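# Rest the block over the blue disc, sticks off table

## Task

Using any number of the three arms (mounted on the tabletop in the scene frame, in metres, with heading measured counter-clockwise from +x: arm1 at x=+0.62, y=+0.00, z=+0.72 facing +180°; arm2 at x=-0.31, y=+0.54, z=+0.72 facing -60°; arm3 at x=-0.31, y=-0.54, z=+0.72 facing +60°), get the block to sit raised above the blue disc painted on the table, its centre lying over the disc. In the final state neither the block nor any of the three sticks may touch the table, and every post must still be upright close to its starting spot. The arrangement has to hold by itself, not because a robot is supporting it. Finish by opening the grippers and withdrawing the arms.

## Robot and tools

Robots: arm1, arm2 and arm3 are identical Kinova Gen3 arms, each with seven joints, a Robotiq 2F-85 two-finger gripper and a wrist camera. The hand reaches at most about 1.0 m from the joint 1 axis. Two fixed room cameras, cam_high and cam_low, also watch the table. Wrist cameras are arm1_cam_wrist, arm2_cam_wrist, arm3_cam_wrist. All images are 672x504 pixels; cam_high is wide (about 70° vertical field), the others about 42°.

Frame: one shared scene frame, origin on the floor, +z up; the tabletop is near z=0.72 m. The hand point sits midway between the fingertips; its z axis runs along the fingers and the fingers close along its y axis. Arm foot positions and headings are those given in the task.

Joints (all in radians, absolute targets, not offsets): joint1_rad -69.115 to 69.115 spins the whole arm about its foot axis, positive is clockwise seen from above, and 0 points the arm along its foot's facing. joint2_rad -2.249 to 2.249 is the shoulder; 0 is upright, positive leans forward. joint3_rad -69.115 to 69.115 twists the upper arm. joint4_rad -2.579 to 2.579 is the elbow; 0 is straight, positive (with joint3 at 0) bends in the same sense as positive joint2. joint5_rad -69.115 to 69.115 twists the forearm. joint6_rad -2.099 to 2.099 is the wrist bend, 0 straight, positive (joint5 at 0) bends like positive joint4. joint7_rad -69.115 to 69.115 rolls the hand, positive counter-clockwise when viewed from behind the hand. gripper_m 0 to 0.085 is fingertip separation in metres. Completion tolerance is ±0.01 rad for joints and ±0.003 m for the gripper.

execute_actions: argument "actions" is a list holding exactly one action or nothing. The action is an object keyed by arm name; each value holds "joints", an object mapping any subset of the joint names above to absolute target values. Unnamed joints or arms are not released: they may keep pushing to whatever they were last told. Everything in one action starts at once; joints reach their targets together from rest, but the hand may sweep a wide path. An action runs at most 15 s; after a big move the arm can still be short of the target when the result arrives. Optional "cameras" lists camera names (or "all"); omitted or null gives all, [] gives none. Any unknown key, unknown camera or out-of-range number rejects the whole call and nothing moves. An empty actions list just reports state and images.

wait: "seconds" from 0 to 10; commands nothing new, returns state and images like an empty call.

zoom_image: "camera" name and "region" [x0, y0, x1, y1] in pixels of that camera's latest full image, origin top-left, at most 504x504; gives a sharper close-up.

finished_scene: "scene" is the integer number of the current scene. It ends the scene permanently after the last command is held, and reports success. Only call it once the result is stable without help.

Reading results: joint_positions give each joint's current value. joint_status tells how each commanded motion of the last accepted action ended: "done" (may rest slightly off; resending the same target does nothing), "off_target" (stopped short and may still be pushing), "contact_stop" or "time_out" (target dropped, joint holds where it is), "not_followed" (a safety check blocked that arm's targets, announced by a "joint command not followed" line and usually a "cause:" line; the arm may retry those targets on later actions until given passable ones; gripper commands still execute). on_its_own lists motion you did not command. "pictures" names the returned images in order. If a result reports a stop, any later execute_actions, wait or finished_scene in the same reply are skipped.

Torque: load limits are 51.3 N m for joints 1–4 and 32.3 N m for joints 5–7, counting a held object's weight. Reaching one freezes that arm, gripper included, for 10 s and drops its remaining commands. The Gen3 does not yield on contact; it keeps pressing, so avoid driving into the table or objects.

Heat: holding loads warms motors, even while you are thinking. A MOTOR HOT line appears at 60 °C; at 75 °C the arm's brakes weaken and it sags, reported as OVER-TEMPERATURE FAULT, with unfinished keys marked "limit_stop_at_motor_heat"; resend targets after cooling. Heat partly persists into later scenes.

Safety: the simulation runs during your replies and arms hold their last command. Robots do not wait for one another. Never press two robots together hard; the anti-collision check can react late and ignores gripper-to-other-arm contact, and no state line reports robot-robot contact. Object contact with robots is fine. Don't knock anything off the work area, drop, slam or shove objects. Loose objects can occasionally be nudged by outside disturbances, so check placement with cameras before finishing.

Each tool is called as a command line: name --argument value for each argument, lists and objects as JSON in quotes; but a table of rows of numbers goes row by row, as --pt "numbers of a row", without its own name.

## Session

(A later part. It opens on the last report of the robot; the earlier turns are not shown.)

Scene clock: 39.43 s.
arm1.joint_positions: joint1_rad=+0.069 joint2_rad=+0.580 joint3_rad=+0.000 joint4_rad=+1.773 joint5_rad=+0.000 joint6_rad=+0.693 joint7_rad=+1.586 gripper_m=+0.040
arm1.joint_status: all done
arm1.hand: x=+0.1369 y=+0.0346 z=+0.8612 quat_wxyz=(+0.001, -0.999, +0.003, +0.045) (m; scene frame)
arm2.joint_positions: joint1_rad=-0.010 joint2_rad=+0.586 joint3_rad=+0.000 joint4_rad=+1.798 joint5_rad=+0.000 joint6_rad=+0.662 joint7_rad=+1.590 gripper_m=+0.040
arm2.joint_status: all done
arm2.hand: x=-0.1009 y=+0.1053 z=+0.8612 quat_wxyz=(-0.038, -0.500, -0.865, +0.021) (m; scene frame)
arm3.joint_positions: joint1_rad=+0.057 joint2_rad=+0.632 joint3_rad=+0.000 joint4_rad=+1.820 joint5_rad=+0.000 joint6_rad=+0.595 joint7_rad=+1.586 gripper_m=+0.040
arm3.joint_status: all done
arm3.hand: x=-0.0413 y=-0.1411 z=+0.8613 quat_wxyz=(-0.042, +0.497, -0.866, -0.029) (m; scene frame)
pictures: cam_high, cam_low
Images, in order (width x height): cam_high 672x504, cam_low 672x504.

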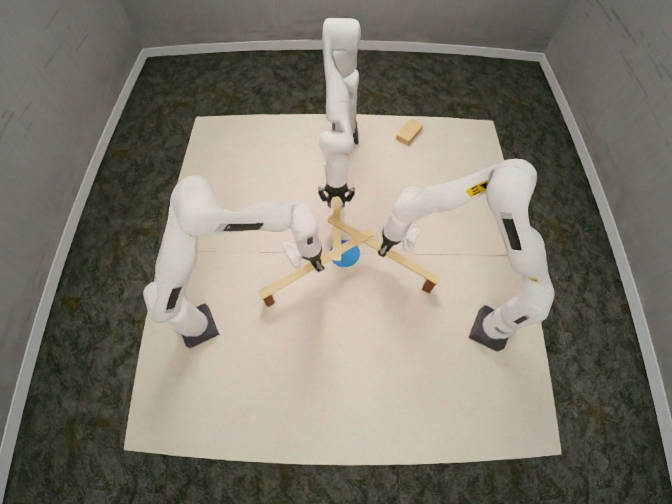

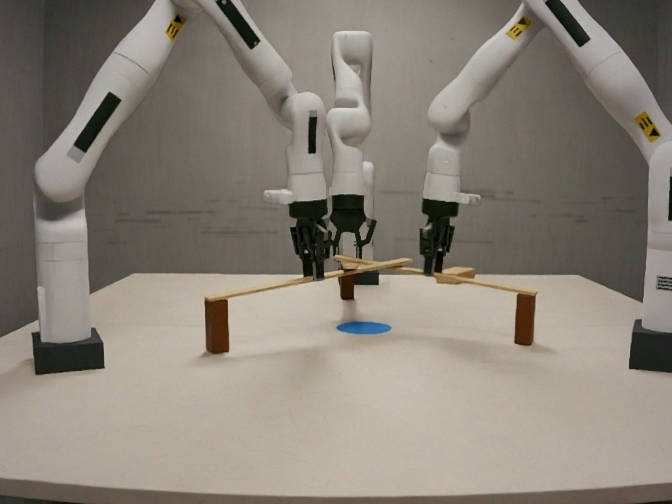

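execute_actions --actions '[{"arm1":{"joints":{"joint2_rad":0.24,"joint4_rad":1.979,"joint6_rad":0.923}},"arm2":{"joints":{"joint2_rad":-0.2,"joint4_rad":1.9,"joint6_rad":1.3}},"arm3":{"joints":{"joint2_rad":-0.2,"joint4_rad":1.9,"joint6_rad":1.3}}}]' --cameras '["cam_low"]'

execute_actions --actions '[{"arm1":{"joints":{"joint1_rad":-1.651,"joint2_rad":0.291,"joint4_rad":2.2164,"joint6_rad":0.634,"joint7_rad":2.32,"gripper_m":0.085}}}]' --cameras '["cam_low","cam_high","arm1_cam_wrist"]'

zoom_image --camera "cam_high" --region '[250, 160, 450, 320]'

Scene clock: 41.90 s.
arm1.joint_positions: joint1_rad=+0.069 joint2_rad=+0.240 joint3_rad=+0.000 joint4_rad=+1.979 joint5_rad=+0.000 joint6_rad=+0.923 joint7_rad=+1.586 gripper_m=+0.040
arm1.joint_status: all done
arm1.hand: x=+0.2691 y=+0.0319 z=+0.9491 quat_wxyz=(+0.000, -1.000, +0.003, -0.003) (m; scene frame)
arm2.joint_positions: joint1_rad=-0.010 joint2_rad=-0.200 joint3_rad=+0.000 joint4_rad=+1.900 joint5_rad=+0.000 joint6_rad=+1.300 joint7_rad=+1.590 gripper_m=+0.040
arm2.joint_status: all done
arm2.hand: x=-0.2000 y=+0.2836 z=+1.1143 quat_wxyz=(-0.058, -0.499, -0.864, +0.033) (m; scene frame)
arm3.joint_positions: joint1_rad=+0.058 joint2_rad=-0.200 joint3_rad=+0.000 joint4_rad=+1.900 joint5_rad=+0.000 joint6_rad=+1.300 joint7_rad=+1.586 gripper_m=+0.040
arm3.joint_status: all done
arm3.hand: x=-0.1459 y=-0.3207 z=+1.1364 quat_wxyz=(-0.062, +0.497, -0.865, -0.041) (m; scene frame)
pictures: cam_low
Images, in order (width x height): cam_low 672x504.

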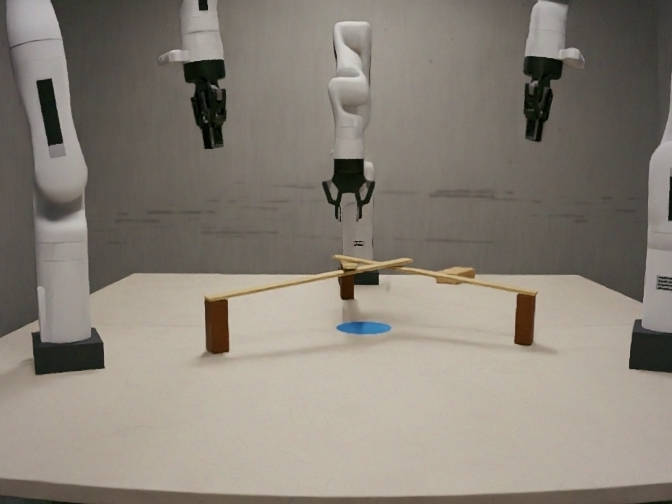

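Scene clock: 44.87 s.
arm1.joint_positions: joint1_rad=-1.651 joint2_rad=+0.291 joint3_rad=+0.000 joint4_rad=+2.216 joint5_rad=+0.000 joint6_rad=+0.634 joint7_rad=+2.320 gripper_m=+0.085
arm1.joint_status: all done
arm1.hand: x=+0.6342 y=-0.3077 z=+0.8820 quat_wxyz=(-0.003, -0.339, -0.941, -0.001) (m; scene frame)
arm2.joint_positions: joint1_rad=-0.010 joint2_rad=-0.200 joint3_rad=+0.000 joint4_rad=+1.900 joint5_rad=+0.000 joint6_rad=+1.300 joint7_rad=+1.590 gripper_m=+0.040
arm2.joint_status: not commanded
arm2.hand: x=-0.2000 y=+0.2836 z=+1.1143 quat_wxyz=(-0.058, -0.499, -0.864, +0.033) (m; scene frame)
arm3.joint_positions: joint1_rad=+0.058 joint2_rad=-0.200 joint3_rad=+0.000 joint4_rad=+1.900 joint5_rad=+0.000 joint6_rad=+1.300 joint7_rad=+1.586 gripper_m=+0.040
arm3.joint_status: not commanded
arm3.hand: x=-0.1459 y=-0.3207 z=+1.1365 quat_wxyz=(-0.062, +0.497, -0.865, -0.041) (m; scene frame)
pictures: arm1_cam_wrist, cam_high, cam_low
Images, in order (width x height): arm1_cam_wrist 672x504, cam_high 672x504, cam_low 672x504.

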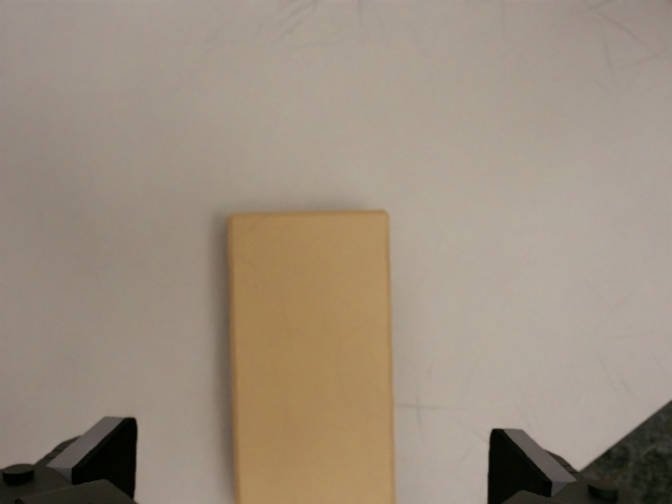

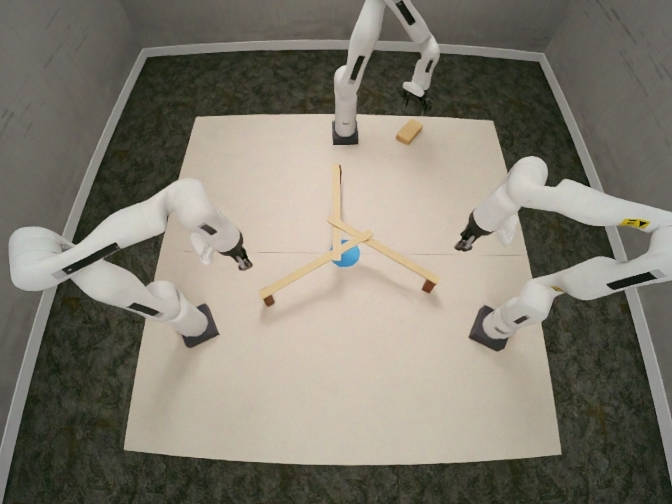

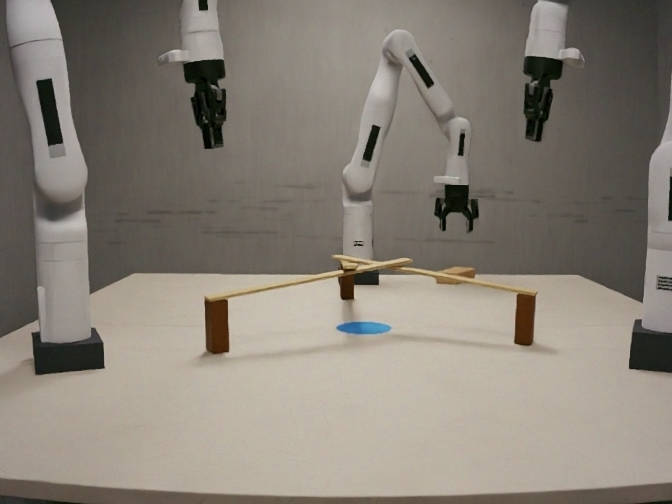

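Region (250, 160, 450, 320) of cam_high's 672x504 image, scaled by 2.520, with more detail than that image has; it fills the top 403 rows of this view, and the rest is white.

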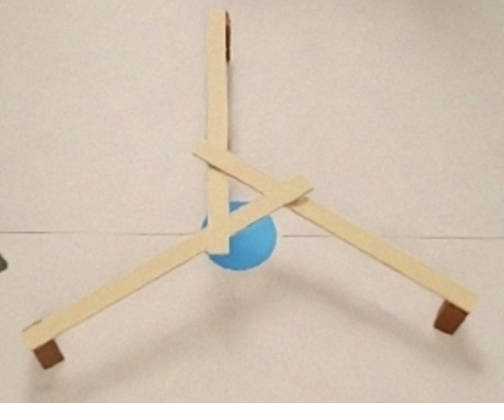

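execute_actions --actions '[{"arm1":{"joints":{"joint2_rad":0.689,"joint4_rad":2.3269,"joint6_rad":0.1257,"joint7_rad":2.34}}}]' --cameras '["arm1_cam_wrist"]'

execute_actions --actions '[{"arm1":{"joints":{"gripper_m":0.05}}}]' --cameras '["arm1_cam_wrist","cam_high"]'

zoom_image --camera "cam_high" --region '[370, 90, 450, 160]'

Scene clock: 46.77 s.
arm1.joint_positions: joint1_rad=-1.651 joint2_rad=+0.689 joint3_rad=+0.000 joint4_rad=+2.327 joint5_rad=+0.000 joint6_rad=+0.126 joint7_rad=+2.340 gripper_m=+0.085
arm1.joint_status: all done
arm1.hand: x=+0.6350 y=-0.3076 z=+0.7451 quat_wxyz=(-0.003, -0.330, -0.944, -0.001) (m; scene frame)
arm2.joint_positions: joint1_rad=-0.010 joint2_rad=-0.200 joint3_rad=+0.000 joint4_rad=+1.900 joint5_rad=+0.000 joint6_rad=+1.300 joint7_rad=+1.590 gripper_m=+0.040
arm2.joint_status: not commanded
arm2.hand: x=-0.2000 y=+0.2836 z=+1.1143 quat_wxyz=(-0.058, -0.499, -0.864, +0.033) (m; scene frame)
arm3.joint_positions: joint1_rad=+0.058 joint2_rad=-0.200 joint3_rad=+0.000 joint4_rad=+1.900 joint5_rad=+0.000 joint6_rad=+1.300 joint7_rad=+1.586 gripper_m=+0.040
arm3.joint_status: not commanded
arm3.hand: x=-0.1459 y=-0.3207 z=+1.1365 quat_wxyz=(-0.062, +0.497, -0.865, -0.041) (m; scene frame)
pictures: arm1_cam_wrist
Images, in order (width x height): arm1_cam_wrist 672x504.

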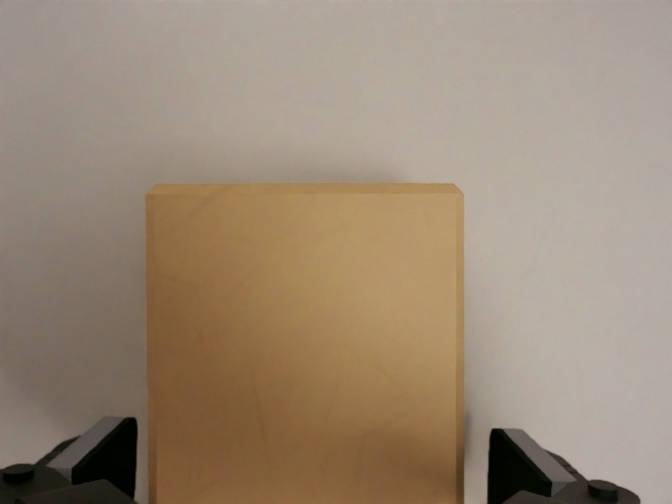

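Scene clock: 47.53 s.
arm1.joint_positions: joint1_rad=-1.651 joint2_rad=+0.685 joint3_rad=+0.000 joint4_rad=+2.328 joint5_rad=+0.000 joint6_rad=+0.127 joint7_rad=+2.340 gripper_m=+0.067
arm1.joint_status: gripper_m off_target (ended at +0.067, target +0.050)
arm1.hand: x=+0.6349 y=-0.3078 z=+0.7462 quat_wxyz=(-0.003, -0.330, -0.944, +0.000) (m; scene frame)
arm2.joint_positions: joint1_rad=-0.010 joint2_rad=-0.200 joint3_rad=+0.000 joint4_rad=+1.900 joint5_rad=+0.000 joint6_rad=+1.300 joint7_rad=+1.590 gripper_m=+0.040
arm2.joint_status: not commanded
arm2.hand: x=-0.2000 y=+0.2836 z=+1.1143 quat_wxyz=(-0.058, -0.499, -0.864, +0.033) (m; scene frame)
arm3.joint_positions: joint1_rad=+0.058 joint2_rad=-0.200 joint3_rad=+0.000 joint4_rad=+1.900 joint5_rad=+0.000 joint6_rad=+1.300 joint7_rad=+1.586 gripper_m=+0.040
arm3.joint_status: not commanded
arm3.hand: x=-0.1459 y=-0.3207 z=+1.1365 quat_wxyz=(-0.062, +0.497, -0.865, -0.041) (m; scene frame)
pictures: arm1_cam_wrist, cam_high
Images, in order (width x height): arm1_cam_wrist 672x504, cam_high 672x504.

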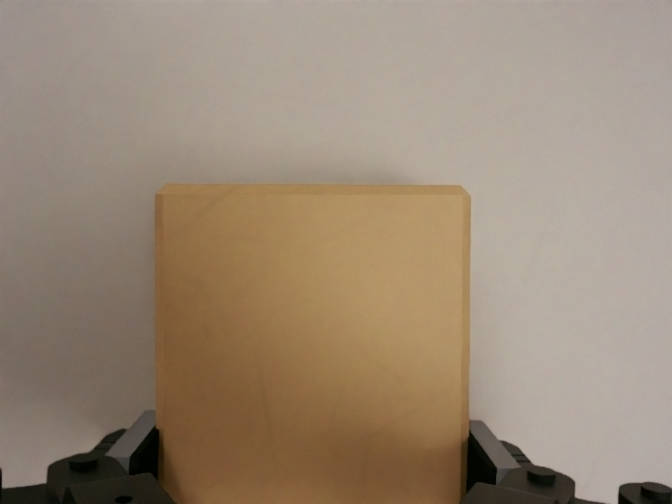

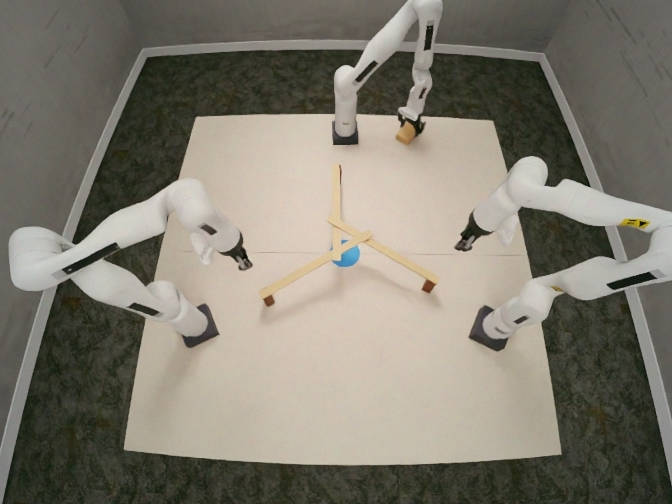

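Region (370, 90, 450, 160) of cam_high's 672x504 image, scaled by 6.300, with more detail than that image has; it fills the top 441 rows of this view, and the rest is white.

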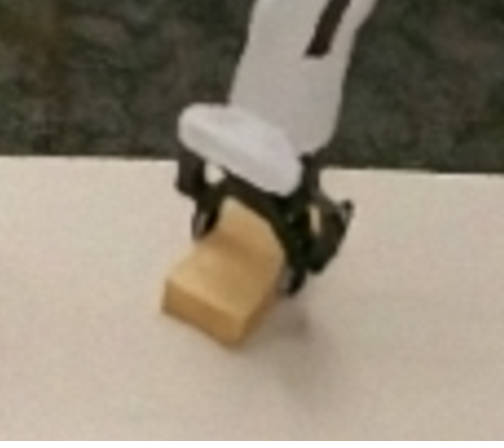

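execute_actions --actions '[{"arm1":{"joints":{"joint2_rad":0.24,"joint4_rad":1.979,"joint6_rad":0.923}}}]' --cameras '[]'

execute_actions --actions '[{"arm1":{"joints":{"joint1_rad":0.009,"joint2_rad":0.8467,"joint4_rad":0.9774,"joint6_rad":1.3175,"joint7_rad":1.531}}}]' --cameras '["arm1_cam_wrist","cam_high","cam_low"]'

zoom_image --camera "cam_low" --region '[290, 190, 440, 300]'

Scene clock: 49.87 s.
arm1.joint_positions: joint1_rad=-1.651 joint2_rad=+0.241 joint3_rad=+0.000 joint4_rad=+1.980 joint5_rad=+0.000 joint6_rad=+0.923 joint7_rad=+2.340 gripper_m=+0.067
arm1.joint_status: all done
arm1.hand: x=+0.6394 y=-0.3503 z=+0.9504 quat_wxyz=(-0.002, -0.330, -0.944, -0.002) (m; scene frame)
arm2.joint_positions: joint1_rad=-0.010 joint2_rad=-0.200 joint3_rad=+0.000 joint4_rad=+1.900 joint5_rad=+0.000 joint6_rad=+1.300 joint7_rad=+1.590 gripper_m=+0.040
arm2.joint_status: not commanded
arm2.hand: x=-0.2000 y=+0.2836 z=+1.1143 quat_wxyz=(-0.058, -0.499, -0.864, +0.033) (m; scene frame)
arm3.joint_positions: joint1_rad=+0.058 joint2_rad=-0.200 joint3_rad=+0.000 joint4_rad=+1.900 joint5_rad=+0.000 joint6_rad=+1.300 joint7_rad=+1.586 gripper_m=+0.040
arm3.joint_status: not commanded
arm3.hand: x=-0.1459 y=-0.3207 z=+1.1365 quat_wxyz=(-0.062, +0.497, -0.865, -0.041) (m; scene frame)
pictures: none
No camera images: the call's "cameras" was empty. Leave "cameras" out to get every camera's image.

Scene clock: 52.73 s.
arm1.joint_positions: joint1_rad=+0.009 joint2_rad=+0.849 joint3_rad=+0.000 joint4_rad=+0.978 joint5_rad=+0.000 joint6_rad=+1.317 joint7_rad=+1.531 gripper_m=+0.067
arm1.joint_status: all done
arm1.hand: x=-0.0003 y=+0.0000 z=+0.9272 quat_wxyz=(+0.000, -1.000, +0.000, -0.004) (m; scene frame)
arm2.joint_positions: joint1_rad=-0.010 joint2_rad=-0.200 joint3_rad=+0.000 joint4_rad=+1.900 joint5_rad=+0.000 joint6_rad=+1.300 joint7_rad=+1.590 gripper_m=+0.040
arm2.joint_status: not commanded
arm2.hand: x=-0.2000 y=+0.2836 z=+1.1143 quat_wxyz=(-0.058, -0.499, -0.864, +0.033) (m; scene frame)
arm3.joint_positions: joint1_rad=+0.058 joint2_rad=-0.200 joint3_rad=+0.000 joint4_rad=+1.900 joint5_rad=+0.000 joint6_rad=+1.300 joint7_rad=+1.586 gripper_m=+0.040
arm3.joint_status: not commanded
arm3.hand: x=-0.1459 y=-0.3207 z=+1.1365 quat_wxyz=(-0.062, +0.497, -0.865, -0.041) (m; scene frame)
pictures: arm1_cam_wrist, cam_high, cam_low
Images, in order (width x height): arm1_cam_wrist 672x504, cam_high 672x504, cam_low 672x504.

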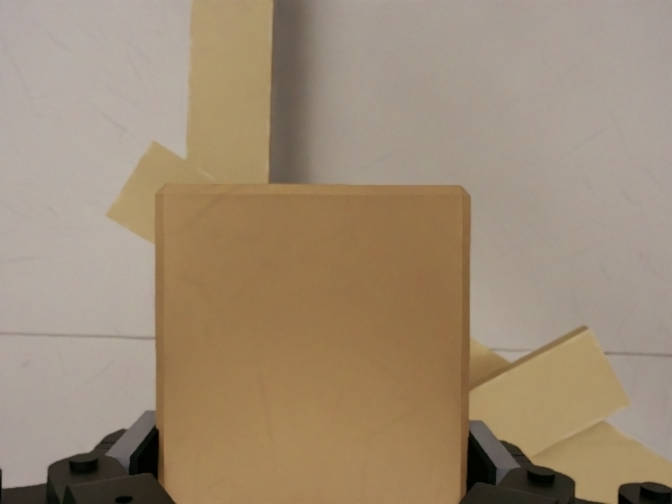

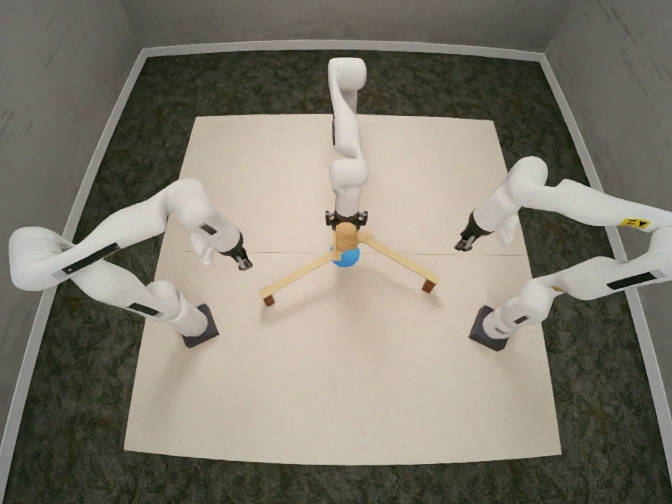

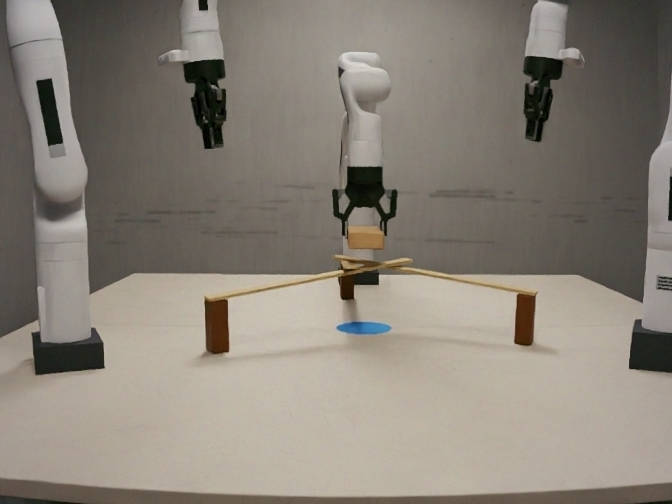

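Region (290, 190, 440, 300) of cam_low's 672x504 image, scaled by 3.360, with more detail than that image has; it fills the top 370 rows of this view, and the rest is white.

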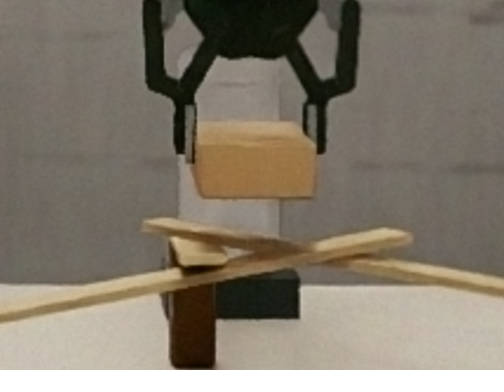

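execute_actions --actions '[{"arm1":{"joints":{"joint2_rad":0.8722,"joint4_rad":1.0295,"joint6_rad":1.2399}}}]' --cameras '["cam_low"]'

zoom_image --camera "cam_low" --region '[310, 220, 420, 290]'

Scene clock: 53.77 s.
arm1.joint_positions: joint1_rad=+0.009 joint2_rad=+0.874 joint3_rad=+0.000 joint4_rad=+1.030 joint5_rad=+0.000 joint6_rad=+1.240 joint7_rad=+1.531 gripper_m=+0.067
arm1.joint_status: all done
arm1.hand: x=+0.0000 y=+0.0001 z=+0.8957 quat_wxyz=(+0.000, -1.000, +0.000, -0.004) (m; scene frame)
arm2.joint_positions: joint1_rad=-0.010 joint2_rad=-0.200 joint3_rad=+0.000 joint4_rad=+1.900 joint5_rad=+0.000 joint6_rad=+1.300 joint7_rad=+1.590 gripper_m=+0.040
arm2.joint_status: not commanded
arm2.hand: x=-0.2000 y=+0.2836 z=+1.1143 quat_wxyz=(-0.058, -0.499, -0.864, +0.033) (m; scene frame)
arm3.joint_positions: joint1_rad=+0.057 joint2_rad=-0.200 joint3_rad=+0.000 joint4_rad=+1.900 joint5_rad=+0.000 joint6_rad=+1.300 joint7_rad=+1.586 gripper_m=+0.040
arm3.joint_status: not commanded
arm3.hand: x=-0.1459 y=-0.3207 z=+1.1365 quat_wxyz=(-0.062, +0.497, -0.865, -0.041) (m; scene frame)
pictures: cam_low
Images, in order (width x height): cam_low 672x504.

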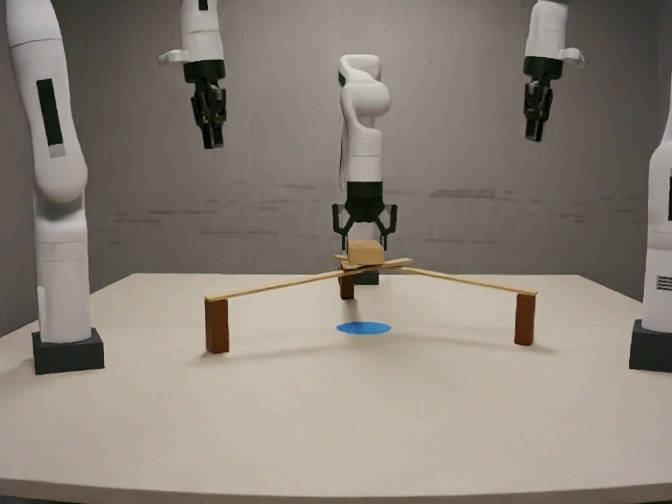

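Region (310, 220, 420, 290) of cam_low's 672x504 image, scaled by 4.582, with more detail than that image has; it fills the top 321 rows of this view, and the rest is white.

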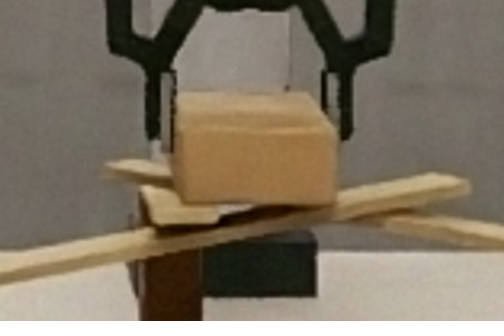

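execute_actions --actions '[{"arm1":{"joints":{"joint2_rad":0.876,"joint6_rad":1.236}}}]' --cameras '[]'

execute_actions --actions '[{"arm1":{"joints":{"gripper_m":0.085}}}]' --cameras '["cam_low"]'

execute_actions --actions '[{"arm1":{"joints":{"joint2_rad":0.3,"joint4_rad":1.3,"joint6_rad":1.5}}}]' --cameras '["cam_low","cam_high"]'

Scene clock: 54.37 s.
arm1.joint_positions: joint1_rad=+0.009 joint2_rad=+0.877 joint3_rad=+0.000 joint4_rad=+1.030 joint5_rad=+0.000 joint6_rad=+1.236 joint7_rad=+1.531 gripper_m=+0.067
arm1.joint_status: all done
arm1.hand: x=-0.0011 y=+0.0002 z=+0.8944 quat_wxyz=(+0.000, -1.000, +0.000, -0.003) (m; scene frame)
arm2.joint_positions: joint1_rad=-0.010 joint2_rad=-0.200 joint3_rad=+0.000 joint4_rad=+1.900 joint5_rad=+0.000 joint6_rad=+1.300 joint7_rad=+1.590 gripper_m=+0.040
arm2.joint_status: not commanded
arm2.hand: x=-0.2000 y=+0.2836 z=+1.1143 quat_wxyz=(-0.058, -0.499, -0.864, +0.033) (m; scene frame)
arm3.joint_positions: joint1_rad=+0.057 joint2_rad=-0.200 joint3_rad=+0.000 joint4_rad=+1.900 joint5_rad=+0.000 joint6_rad=+1.300 joint7_rad=+1.586 gripper_m=+0.040
arm3.joint_status: not commanded
arm3.hand: x=-0.1459 y=-0.3207 z=+1.1365 quat_wxyz=(-0.062, +0.497, -0.865, -0.041) (m; scene frame)
pictures: none
No camera images: the call's "cameras" was empty. Leave "cameras" out to get every camera's image.

Scene clock: 55.27 s.
arm1.joint_positions: joint1_rad=+0.009 joint2_rad=+0.876 joint3_rad=+0.000 joint4_rad=+1.029 joint5_rad=+0.000 joint6_rad=+1.236 joint7_rad=+1.531 gripper_m=+0.085
arm1.joint_status: all done
arm1.hand: x=-0.0014 y=+0.0001 z=+0.8949 quat_wxyz=(+0.000, -1.000, +0.000, -0.003) (m; scene frame)
arm2.joint_positions: joint1_rad=-0.010 joint2_rad=-0.200 joint3_rad=+0.000 joint4_rad=+1.900 joint5_rad=+0.000 joint6_rad=+1.300 joint7_rad=+1.590 gripper_m=+0.040
arm2.joint_status: not commanded
arm2.hand: x=-0.2000 y=+0.2836 z=+1.1143 quat_wxyz=(-0.058, -0.499, -0.864, +0.033) (m; scene frame)
arm3.joint_positions: joint1_rad=+0.058 joint2_rad=-0.200 joint3_rad=+0.000 joint4_rad=+1.900 joint5_rad=+0.000 joint6_rad=+1.300 joint7_rad=+1.586 gripper_m=+0.040
arm3.joint_status: not commanded
arm3.hand: x=-0.1459 y=-0.3207 z=+1.1365 quat_wxyz=(-0.062, +0.497, -0.865, -0.041) (m; scene frame)
pictures: cam_low
Images, in order (width x height): cam_low 672x504.

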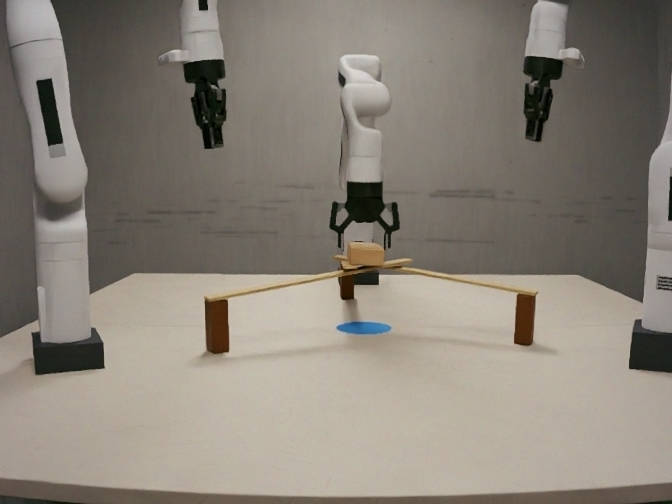

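Scene clock: 57.07 s.
arm1.joint_positions: joint1_rad=+0.009 joint2_rad=+0.300 joint3_rad=+0.000 joint4_rad=+1.300 joint5_rad=+0.000 joint6_rad=+1.500 joint7_rad=+1.531 gripper_m=+0.085
arm1.joint_status: all done
arm1.hand: x=+0.1659 y=+0.0068 z=+1.1227 quat_wxyz=(-0.001, -1.000, +0.000, +0.018) (m; scene frame)
arm2.joint_positions: joint1_rad=-0.010 joint2_rad=-0.200 joint3_rad=+0.000 joint4_rad=+1.900 joint5_rad=+0.000 joint6_rad=+1.300 joint7_rad=+1.590 gripper_m=+0.040
arm2.joint_status: not commanded
arm2.hand: x=-0.2000 y=+0.2836 z=+1.1143 quat_wxyz=(-0.058, -0.499, -0.864, +0.033) (m; scene frame)
arm3.joint_positions: joint1_rad=+0.058 joint2_rad=-0.200 joint3_rad=+0.000 joint4_rad=+1.900 joint5_rad=+0.000 joint6_rad=+1.300 joint7_rad=+1.586 gripper_m=+0.040
arm3.joint_status: not commanded
arm3.hand: x=-0.1459 y=-0.3207 z=+1.1365 quat_wxyz=(-0.062, +0.497, -0.865, -0.041) (m; scene frame)
pictures: cam_high, cam_low
Images, in order (width x height): cam_high 672x504, cam_low 672x504.

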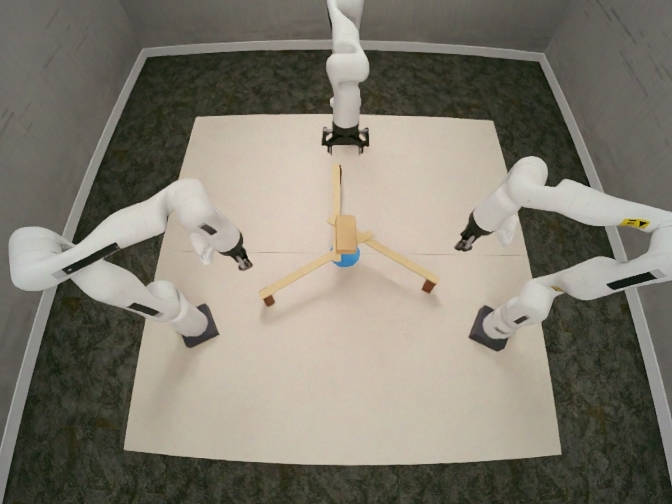

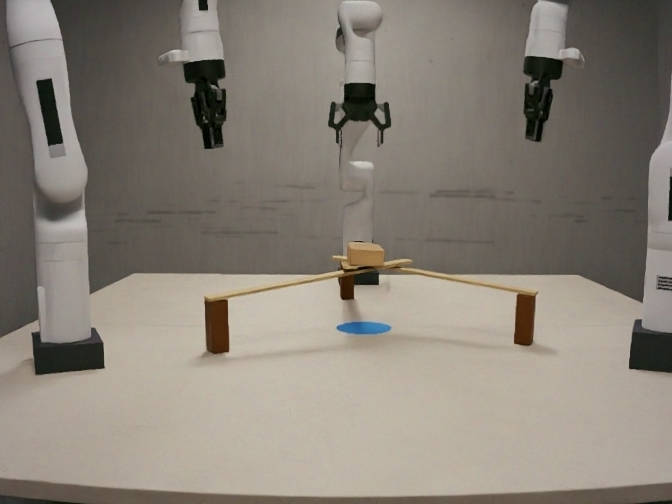

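finished_scene --scene 1

The scene is finished: the task was done.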